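## Task

Get the nine-volt battery into the chest's lowest row, in the drawer on the left as seen when facing the drawer fronts; releasing it from just above that drawer's rim is acceptable. Every other object must stay on the table, all drawers must be closed at the finish, and the chest may slide a few centimetres or rotate a little but must remain upright. The drawers have no stops and can be pulled fully out. The result only counts if it stays in place without the robot holding it.

## Robot and tools

Robot: two arms, left_arm and right_arm, each with six joints plus a parallel gripper. Joint order everywhere (rows and result lists): waist, shoulder, elbow, forearm roll, wrist pitch, wrist roll; then the gripper opening. Stated joint ranges in rad: waist -6.283 to 6.283, shoulder -2.304 to 2.304, elbow -4.224 to 0.061, forearm roll -6.283 to 6.283, wrist pitch -2.164 to 2.164, wrist roll -6.283 to 6.283 (true ends may differ by up to 0.010).

Scene frame: origin on the tabletop midway between the arms, +x out over the table, +z up; left_arm sits on the +y side. The arm names do not refer to sides of a camera image. Gripper frame: fingers point along its +z, open and close along its y. The reported hand position is the spot between closed finger pads, roughly 2 cm short of the fingertips; closing pushes the tips about 10 mm further along +z. Reported hand positions get less accurate at long reach.

The row (used by both execute_actions and move): 14 numbers, each in [-1, 1], always all 14 even if one arm is idle. First seven are left_arm (six joint offsets, then opening), last seven right_arm in the same layout. Joint numbers are offsets scaled so 1.0 = 2.036 rad. Opening is absolute, not an offset: +1 fully open, -1 closed.

execute_actions(actions): a list of actions; each action is a table of 0 to 15 rows, one row per control step of 1/30 s. If fewer than 15 rows, the final row repeats to fill 15 steps (each action lasts 0.5 s). Joint offsets in every row are measured from the joint angles when that action began, not from the preceding row; for a call's first action the reference is the last reported angles. An empty list just returns the current state and images. Asking a joint more than 0.010 rad beyond its range (judged from the action's starting angles) gets that action refused for both arms; a malformed action, or a first action failing that check, cancels the whole call. Requests past a real joint end get clipped, and the result may say "joint sent to its limit" (its absence proves nothing).

move(target, speed, blocking): target is one 14-number row whose offsets are taken from the Joint positions in the most recent result that printed them, not from the arm's current pose; its opening values are applied immediately. All joints are interpolated so they finish together, so hands travel on curves and faster the farther out they are. speed (rad/s, 0.01 to 2, default 0.5) sets the peak rate of whichever joint has the longest way to go; total path time is clamped to 0.5 to 10 s, stopping short if longer. No collision avoidance. blocking=false returns after 0.5 s while motion continues; until a result shows it ended, other moves and execute_actions are refused, so use wait or stop. The extra "move:" line reports the ending (done, off_target, moving, held, fault), limits=held or limits=none, and per arm the joint farthest from its target.

wait(seconds): 0 to 10; arms keep their last command; returns early if a running move ends. stop(): brakes a running move; it needs some distance, more when fast; fingers keep moving. zoom_image(camera, region): camera is one of cam_head_left, cam_head_right, cam_high, cam_low, cam_left_wrist, cam_right_wrist (all 896x504); region [x0, y0, x1, y1] in pixels from the top-left, at most 504 by 504. finished_scene(scene): closes the current scene by its number, irreversibly, and reports success plus the next task if any.

Result lines: state line per arm with hand position (m), quaternion wxyz and velocities (m/s, rad/s); Joint positions and Joint velocities per arm (rad, rad/s, then finger gap in m, 0.084 when open); Joint targets (what joints are currently driven toward, may drift on their own); grip_measured (finger opening on the command scale); joint torques (drive output with per-arm offset, scale and noise, not pure contact); step readings with HELD marking steps where an arm was held back; "joint command not followed" when a clearance check altered targets.

Motion limits: joint targets rise at most 3.14 rad/s with 0.16 s ramp-up; each step a target stays within 0.623 rad of the measured angle, and targets implying more than 70 mm of hand travel are scaled back. Large moves may need several actions; finish an incomplete one in the next action.

Gripping: to hold something, keep the commanded opening well under grip_measured; lower means firmer, up to roughly 24 N per pad for parts up to about 6 cm wide. Fast closing can overshoot force. Held parts may occasionally be tugged briefly.

Avoid: knocking anything off the table, tipping the chest, arms striking each other, fast or hard impacts and heavy pushing. Load limits (N m): waist 55.8, shoulder 55.8, elbow 46.5, forearm roll 25.1, wrist pitch 17.6, wrist roll 17.6; hitting one triggers a TORQUE FAULT (arm backs off, pauses 10 s, rest of call skipped). Sustained loads heat motors: MOTOR HOT from 65 °C, brakes and OVER-TEMPERATURE FAULT at 80 °C. The simulation runs while you compose replies, with the robot holding its last command. Quicker, smoother, lower-effort motion is better.

Each tool is called in YAML: its name, and indented under it one key for each argument.

## Session

execute_actions:
  actions: []

Scene clock: 0.00 s.
left_arm: end_effector_position=(+0.3506, +0.0031, +0.1738) grip_measured=+1.00 end_effector_quat_wxyz=(-0.054, +0.905, -0.422, -0.016) end_effector_velocity=(-0.001, -0.001, +0.000) end_effector_angular_velocity=(-0.000, -0.000, -0.001) | right_arm: end_effector_position=(+0.9754, -0.5129, +0.3959) grip_measured=+1.00 end_effector_quat_wxyz=(+0.549, +0.020, +0.824, -0.142) end_effector_velocity=(+0.000, +0.000, +0.000) end_effector_angular_velocity=(+0.000, -0.000, +0.000)
Joint names: [waist, shoulder, elbow, forearm roll, wrist pitch, wrist roll]
Joint positions: left_arm=[-0.803 -0.613 -1.215  0.136 -0.681 -0.092  0.084] | right_arm=[-0.178 -0.916 -1.884 -2.841 -0.246 -0.493  0.084]
Joint velocities: left_arm=[-0.002  0.001  0.    -0.    -0.    -0.     0.   ] | right_arm=[ 0.     0.    -0.001  0.     0.     0.     0.   ]
Joint torques (N m, as the arm reports them, + toward a larger angle): no reading
Joint targets: left_arm=[-0.803 -0.613 -1.215 0.136 -0.681 -0.092] | right_arm=[-0.178 -0.916 -1.884 -2.841 -0.246 -0.493]

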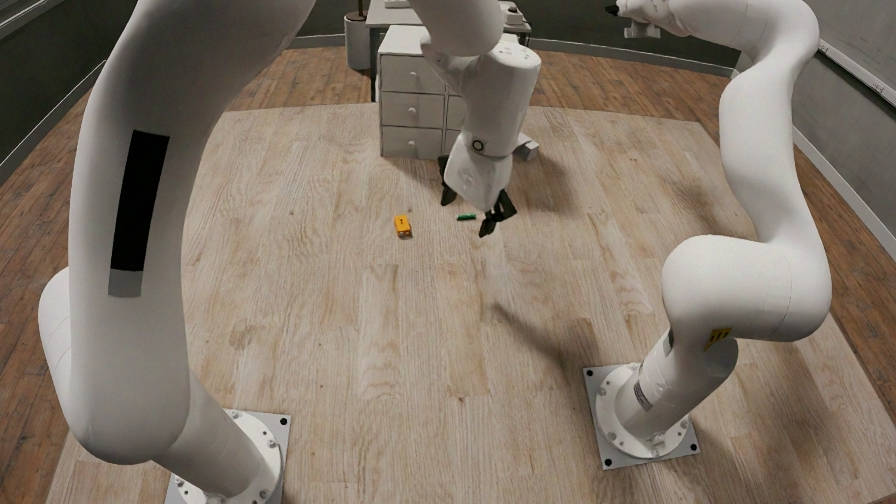

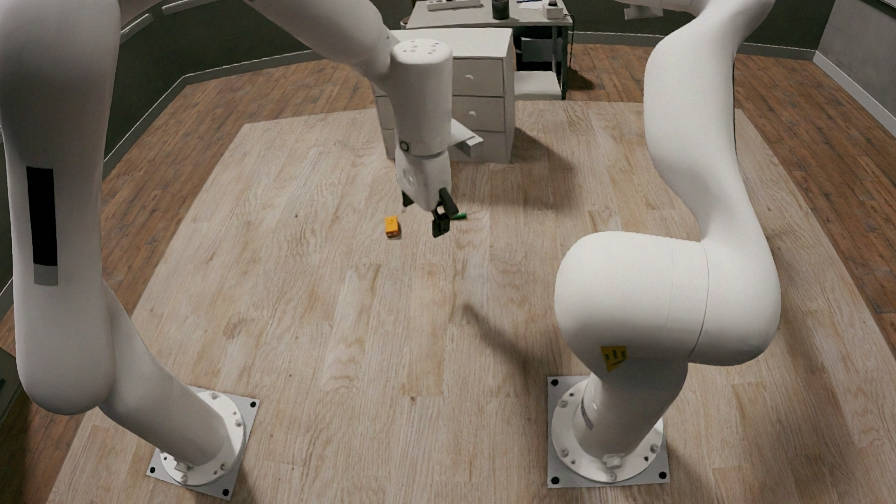

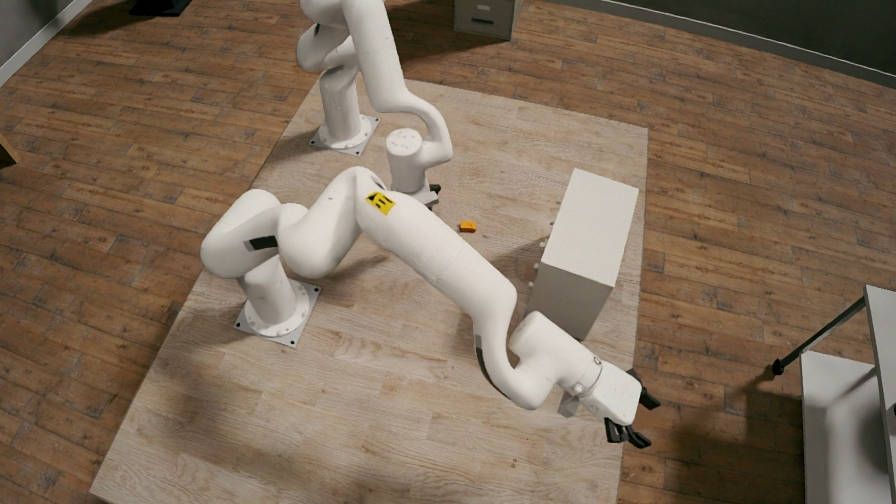

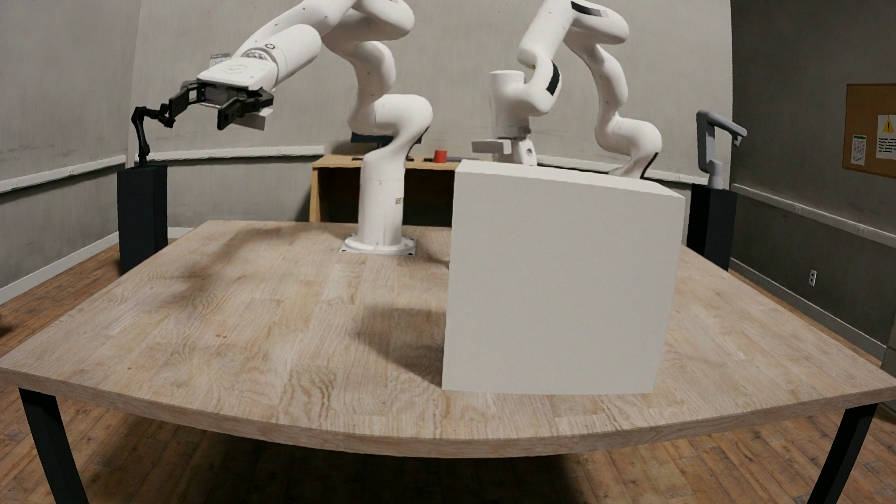

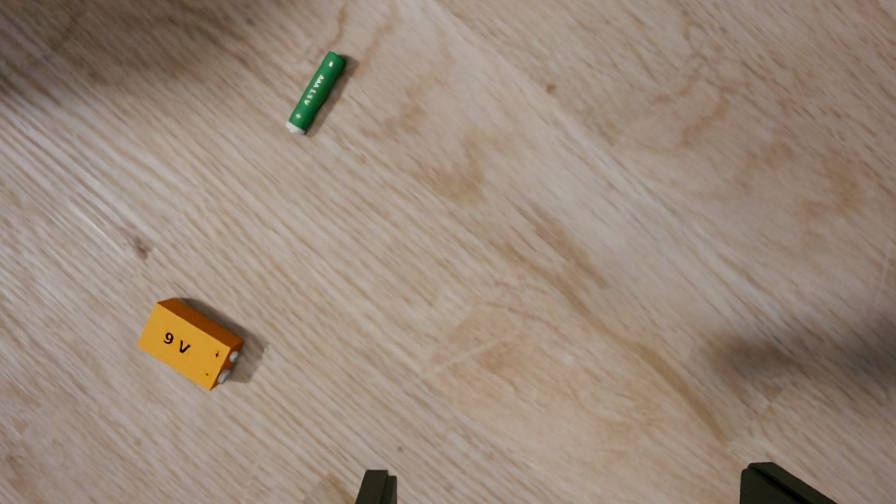

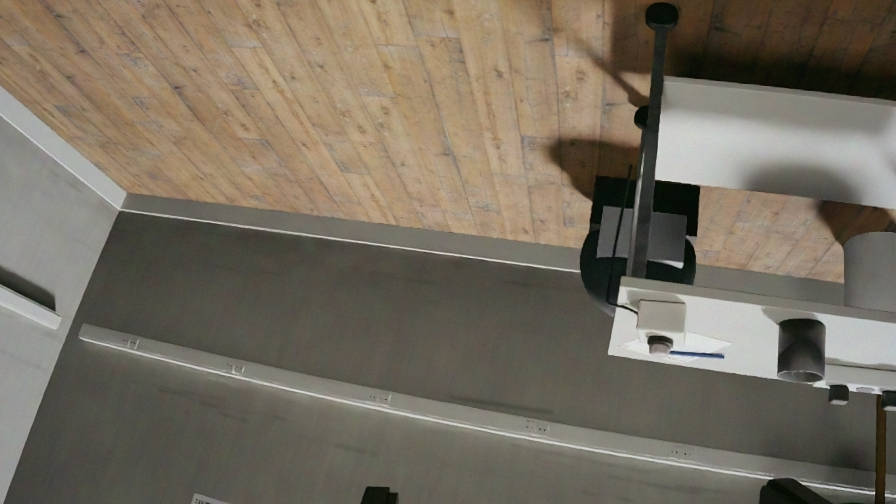

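move:
  target: [0.224,0,0,-0.067,0.824,0.045,1,0,0,0,0,0,0,1]
  speed: 1

move:
  target: [0,-0.121,0.173,0,0,0,1,0,0,0,0,0,0,1]
  speed: 0.4

Scene clock: 8.53 s.
left_arm: end_effector_position=(+0.7280, +0.0964, +0.4234) grip_measured=+1.00 end_effector_quat_wxyz=(+0.142, +0.684, -0.138, +0.702) end_effector_velocity=(+0.001, +0.002, +0.001) end_effector_angular_velocity=(-0.003, -0.003, +0.004) | right_arm: end_effector_position=(+0.9754, -0.5129, +0.3959) grip_measured=+1.00 end_effector_quat_wxyz=(+0.549, +0.020, +0.824, -0.142) end_effector_velocity=(+0.000, -0.001, +0.001) end_effector_angular_velocity=(-0.000, -0.001, -0.001)
Joint names: [waist, shoulder, elbow, forearm roll, wrist pitch, wrist roll]
Joint positions: left_arm=[-0.347 -0.613 -1.215 -0.     0.996 -0.     0.084] | right_arm=[-0.178 -0.916 -1.884 -2.841 -0.246 -0.493  0.084]
Joint velocities: left_arm=[ 0.003  0.    -0.001 -0.001  0.002 -0.001  0.   ] | right_arm=[-0.001 -0.    -0.001  0.    -0.001  0.    -0.   ]
Joint torques (N m, as the arm reports them, + toward a larger angle): left_arm=[ -5.99  51.55 -15.74   3.4    1.49   0.12] | right_arm=[  2.86  44.2  -17.48   0.23  -0.81  -0.18]
Joint targets: left_arm=[-0.347 -0.613 -1.215 -0.000 0.997 -0.000] | right_arm=[-0.178 -0.916 -1.884 -2.841 -0.246 -0.493]
move: done; limits=none; left_arm: farthest joint: the waist, 0.000 radians from its target (0.456 radians at the start); right_arm: farthest joint: the waist, 0.000 radians from its target (0.000 radians at the start)

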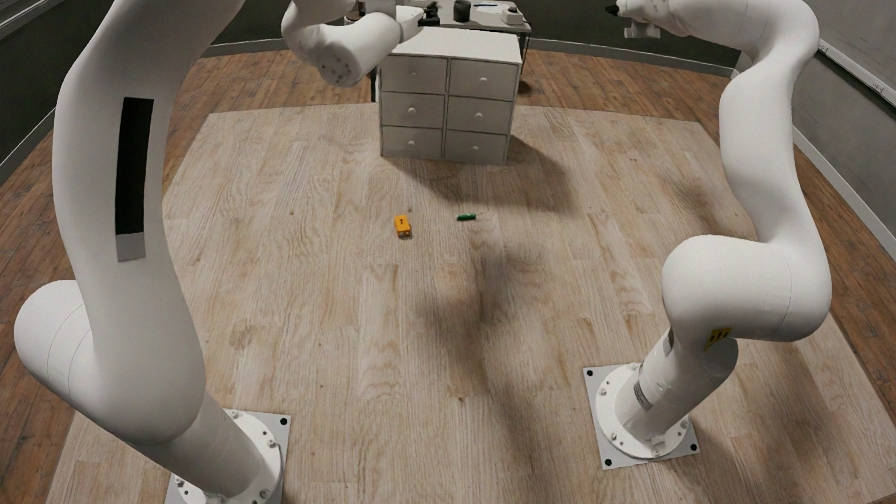

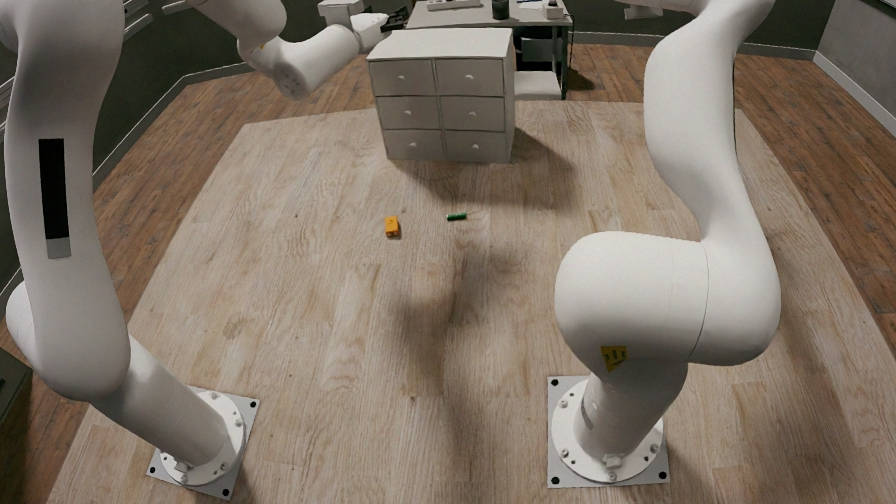

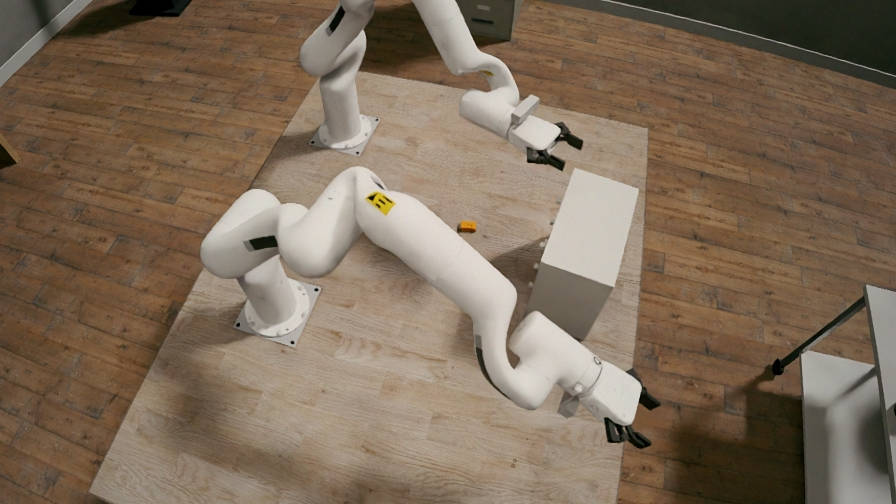

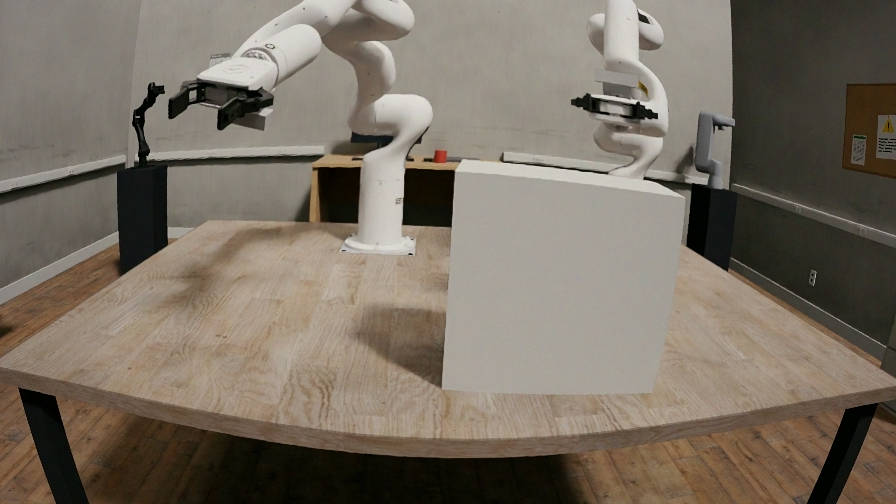

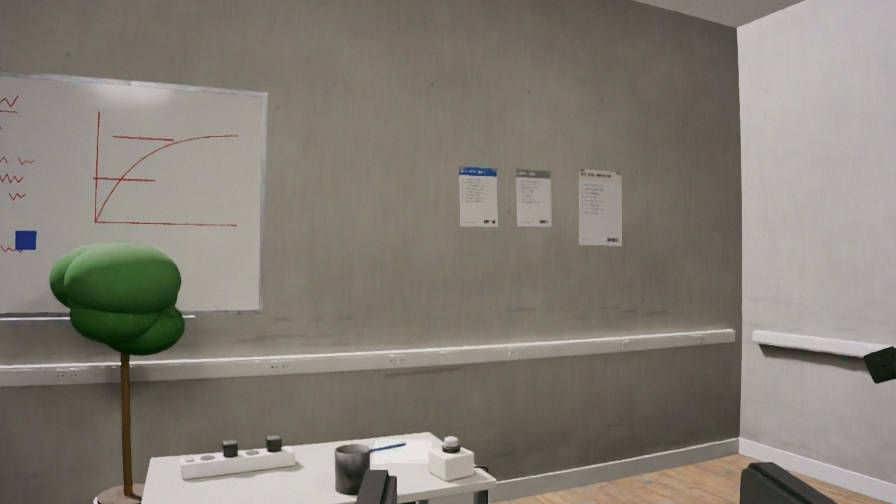

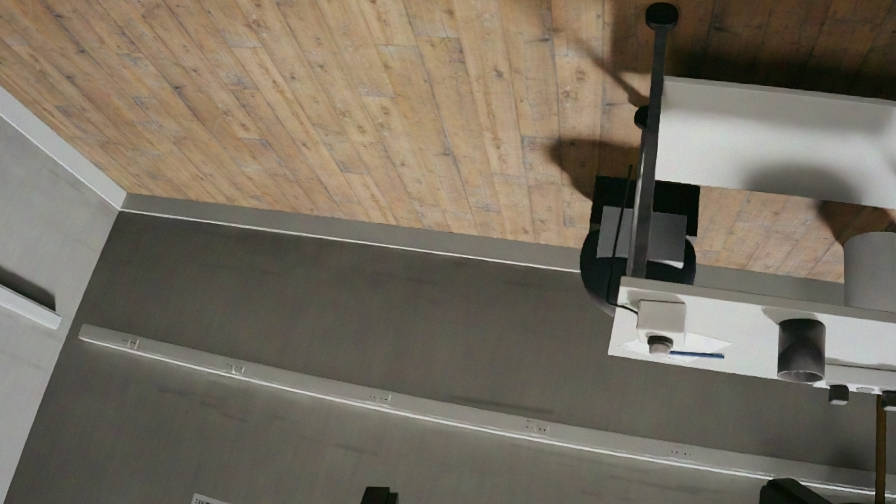

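Scene clock: 9.77 s.
left_arm: end_effector_position=(+0.5619, +0.1663, +0.0620) grip_measured=+1.00 end_effector_quat_wxyz=(+0.095, +0.860, -0.174, +0.471) end_effector_velocity=(-0.002, +0.002, -0.002) end_effector_angular_velocity=(+0.004, +0.004, +0.000) | right_arm: end_effector_position=(+0.9754, -0.5129, +0.3959) grip_measured=+1.00 end_effector_quat_wxyz=(+0.549, +0.020, +0.824, -0.142) end_effector_velocity=(-0.000, -0.002, +0.000) end_effector_angular_velocity=(-0.000, -0.000, -0.002)
Joint names: [waist, shoulder, elbow, forearm roll, wrist pitch, wrist roll]
Joint positions: left_arm=[-0.347 -0.858 -0.864 -0.     0.997 -0.     0.084] | right_arm=[-0.178 -0.916 -1.884 -2.841 -0.246 -0.493  0.084]
Joint velocities: left_arm=[ 0.001 -0.001  0.003  0.    -0.001  0.002 -0.   ] | right_arm=[-0.002 -0.    -0.    -0.    -0.    -0.     0.   ]
Joint torques (N m, as the arm reports them, + toward a larger angle): left_arm=[-0.2  47.89 -6.18  1.99  1.46  0.14] | right_arm=[  2.24  46.11 -18.66  -0.41  -0.86  -0.23]
Joint targets: left_arm=[-0.347 -0.859 -0.862 -0.000 0.996 -0.000] | right_arm=[-0.178 -0.916 -1.884 -2.841 -0.246 -0.493]
move: done; limits=none; left_arm: farthest joint: the shoulder, 0.001 radians from its target (0.246 radians at the start); right_arm: farthest joint: the waist, 0.000 radians from its target (0.000 radians at the start)

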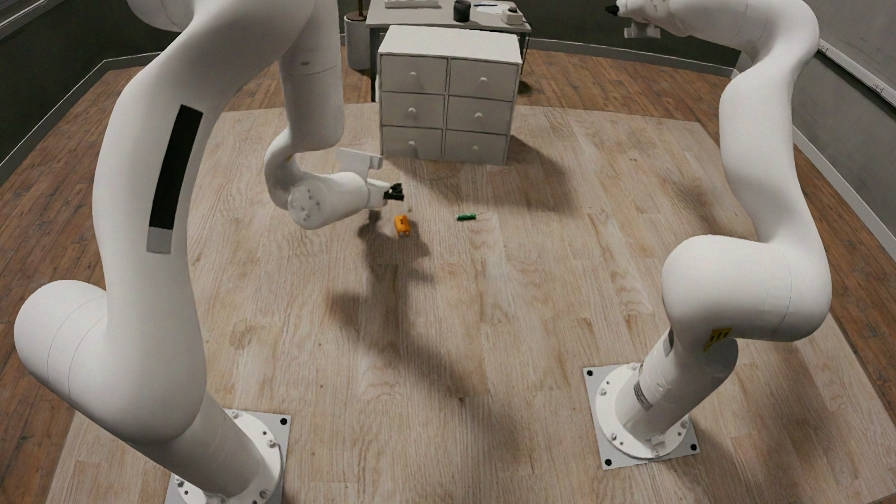

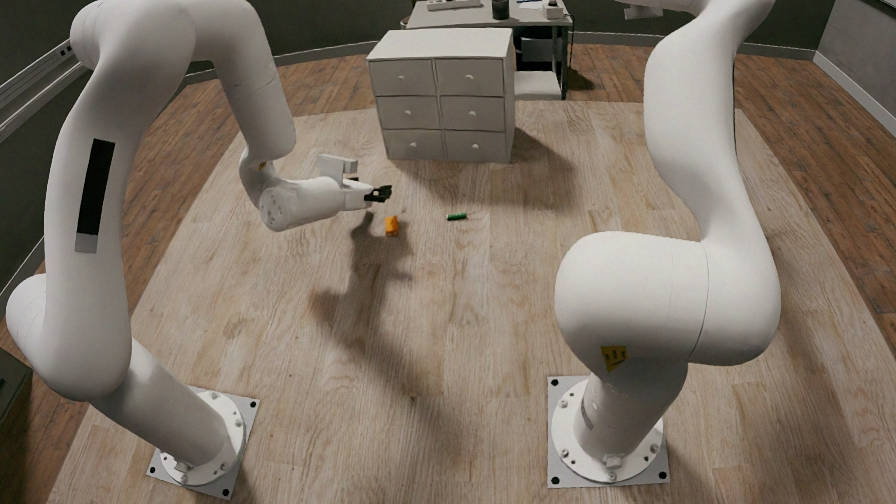

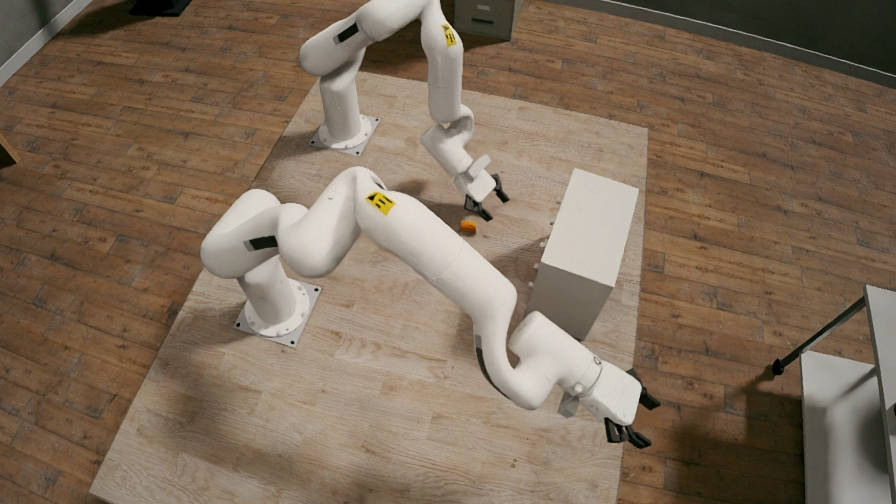

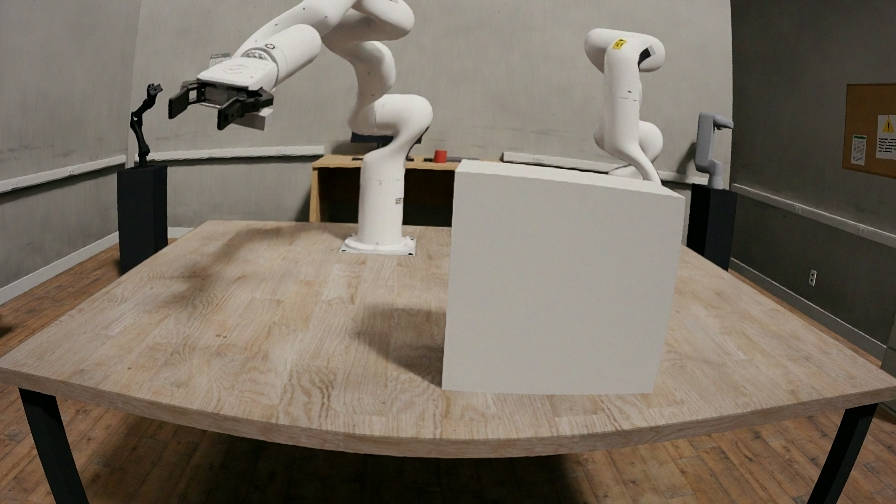

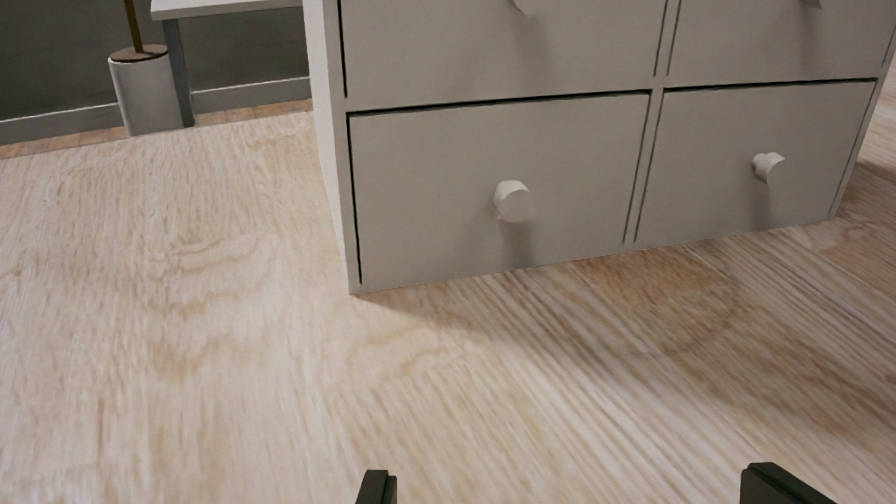

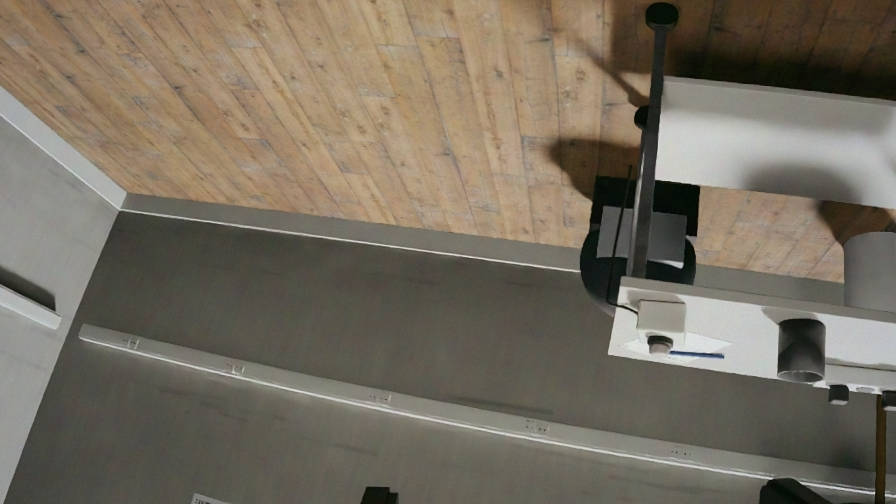

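move:
  target: [-0.002,-0.07,-0.187,0,-0.119,0,1,0,0,0,0,0,0,1]
  speed: 0.4

Scene clock: 25.83 s.
left_arm: end_effector_position=(+0.6791, +0.1135, +0.0645) grip_measured=+1.00 end_effector_quat_wxyz=(+0.096, +0.860, -0.176, +0.469) end_effector_velocity=(+0.001, -0.001, +0.002) end_effector_angular_velocity=(-0.000, -0.003, -0.000) | right_arm: end_effector_position=(+0.9754, -0.5129, +0.3959) grip_measured=+1.00 end_effector_quat_wxyz=(+0.549, +0.020, +0.824, -0.142) end_effector_velocity=(+0.000, +0.000, +0.001) end_effector_angular_velocity=(-0.001, -0.002, +0.000)
Joint names: [waist, shoulder, elbow, forearm roll, wrist pitch, wrist roll]
Joint positions: left_arm=[-0.351 -1.001 -1.244 -0.     0.755 -0.     0.084] | right_arm=[-0.178 -0.916 -1.884 -2.841 -0.246 -0.493  0.084]
Joint velocities: left_arm=[ 0.     0.001 -0.003 -0.    -0.     0.001  0.   ] | right_arm=[ 0.001 -0.    -0.     0.    -0.001 -0.    -0.   ]
Joint torques (N m, as the arm reports them, + toward a larger angle): left_arm=[ -0.75  55.75 -11.94   1.37   1.33  -0.29] | right_arm=[ -1.91  44.11 -17.59  -0.74  -0.93  -0.22]
Joint targets: left_arm=[-0.351 -1.001 -1.244 -0.000 0.755 -0.000] | right_arm=[-0.178 -0.916 -1.884 -2.841 -0.246 -0.493]
move: done; limits=none; left_arm: farthest joint: the elbow, 0.001 radians from its target (0.382 radians at the start); right_arm: farthest joint: the waist, 0.000 radians from its target (0.000 radians at the start)

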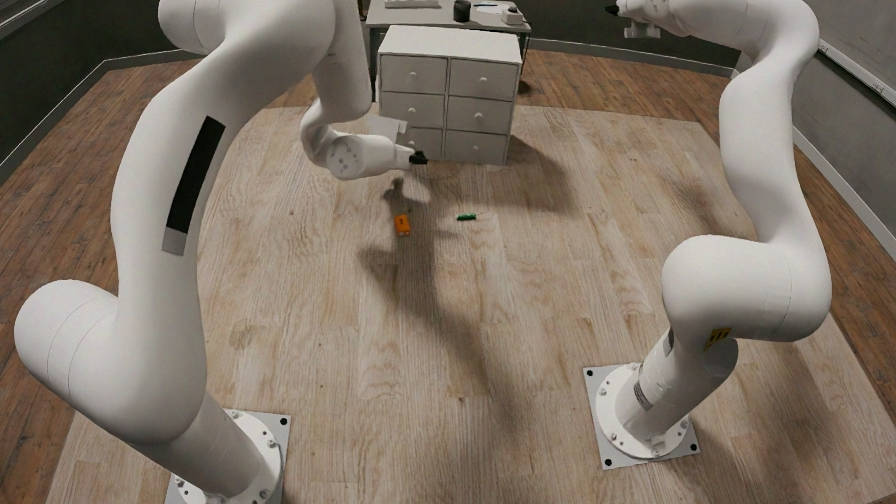

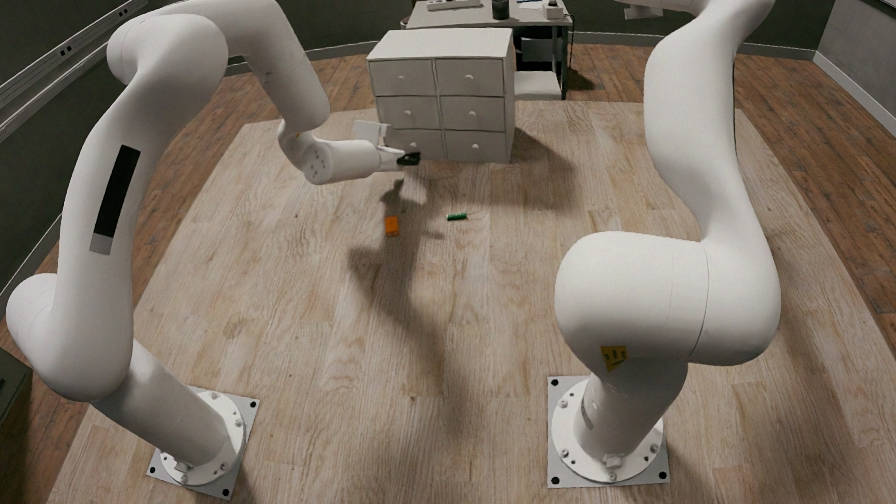

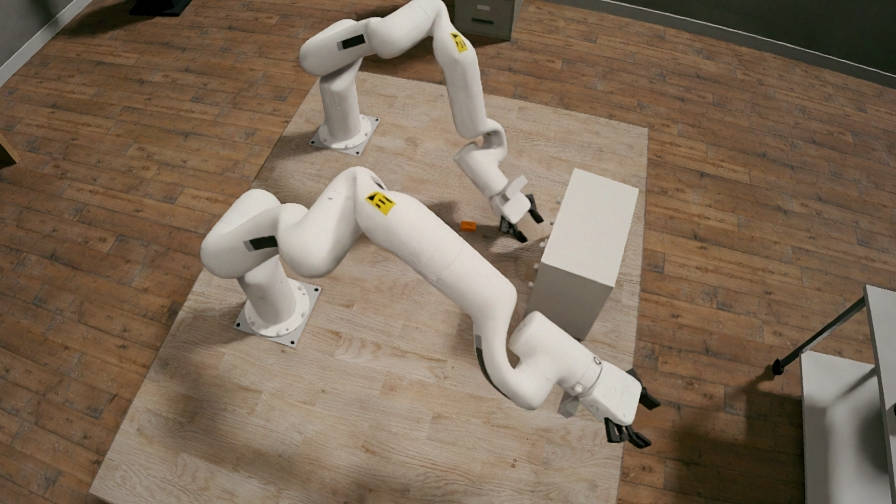

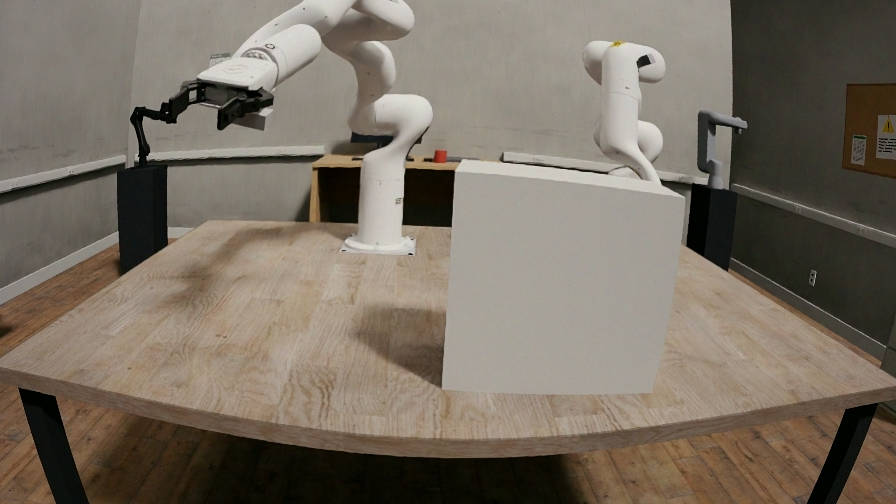

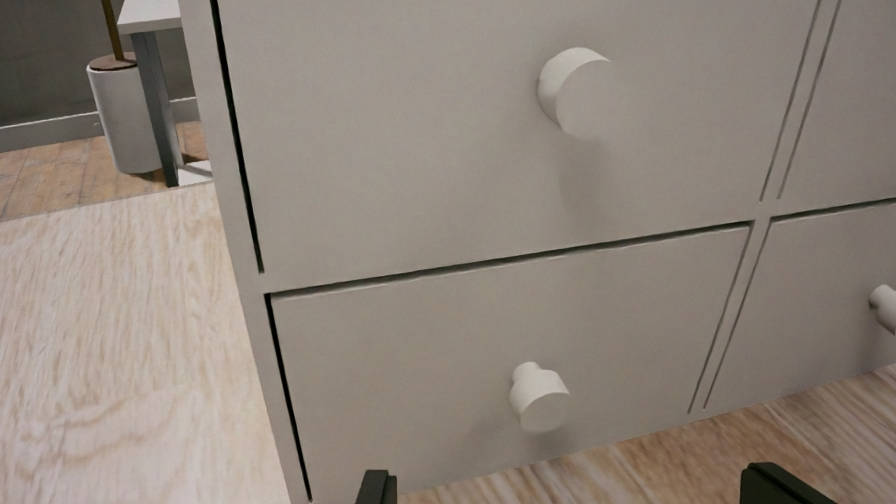

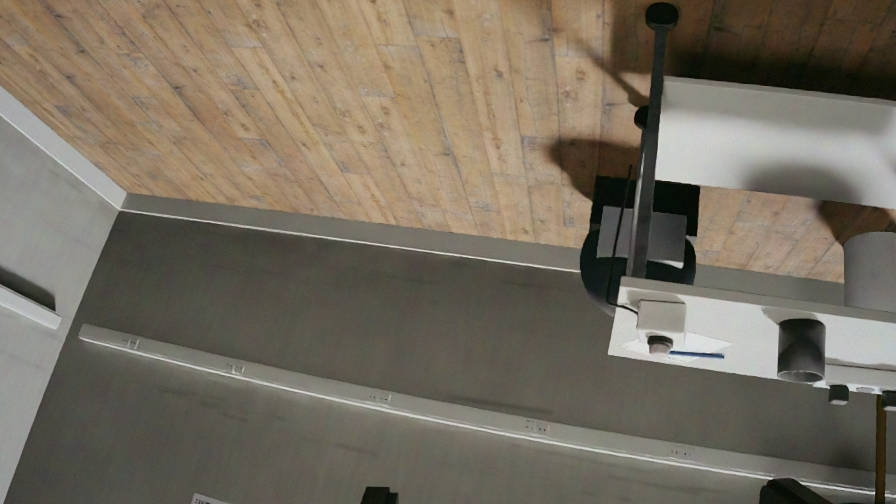

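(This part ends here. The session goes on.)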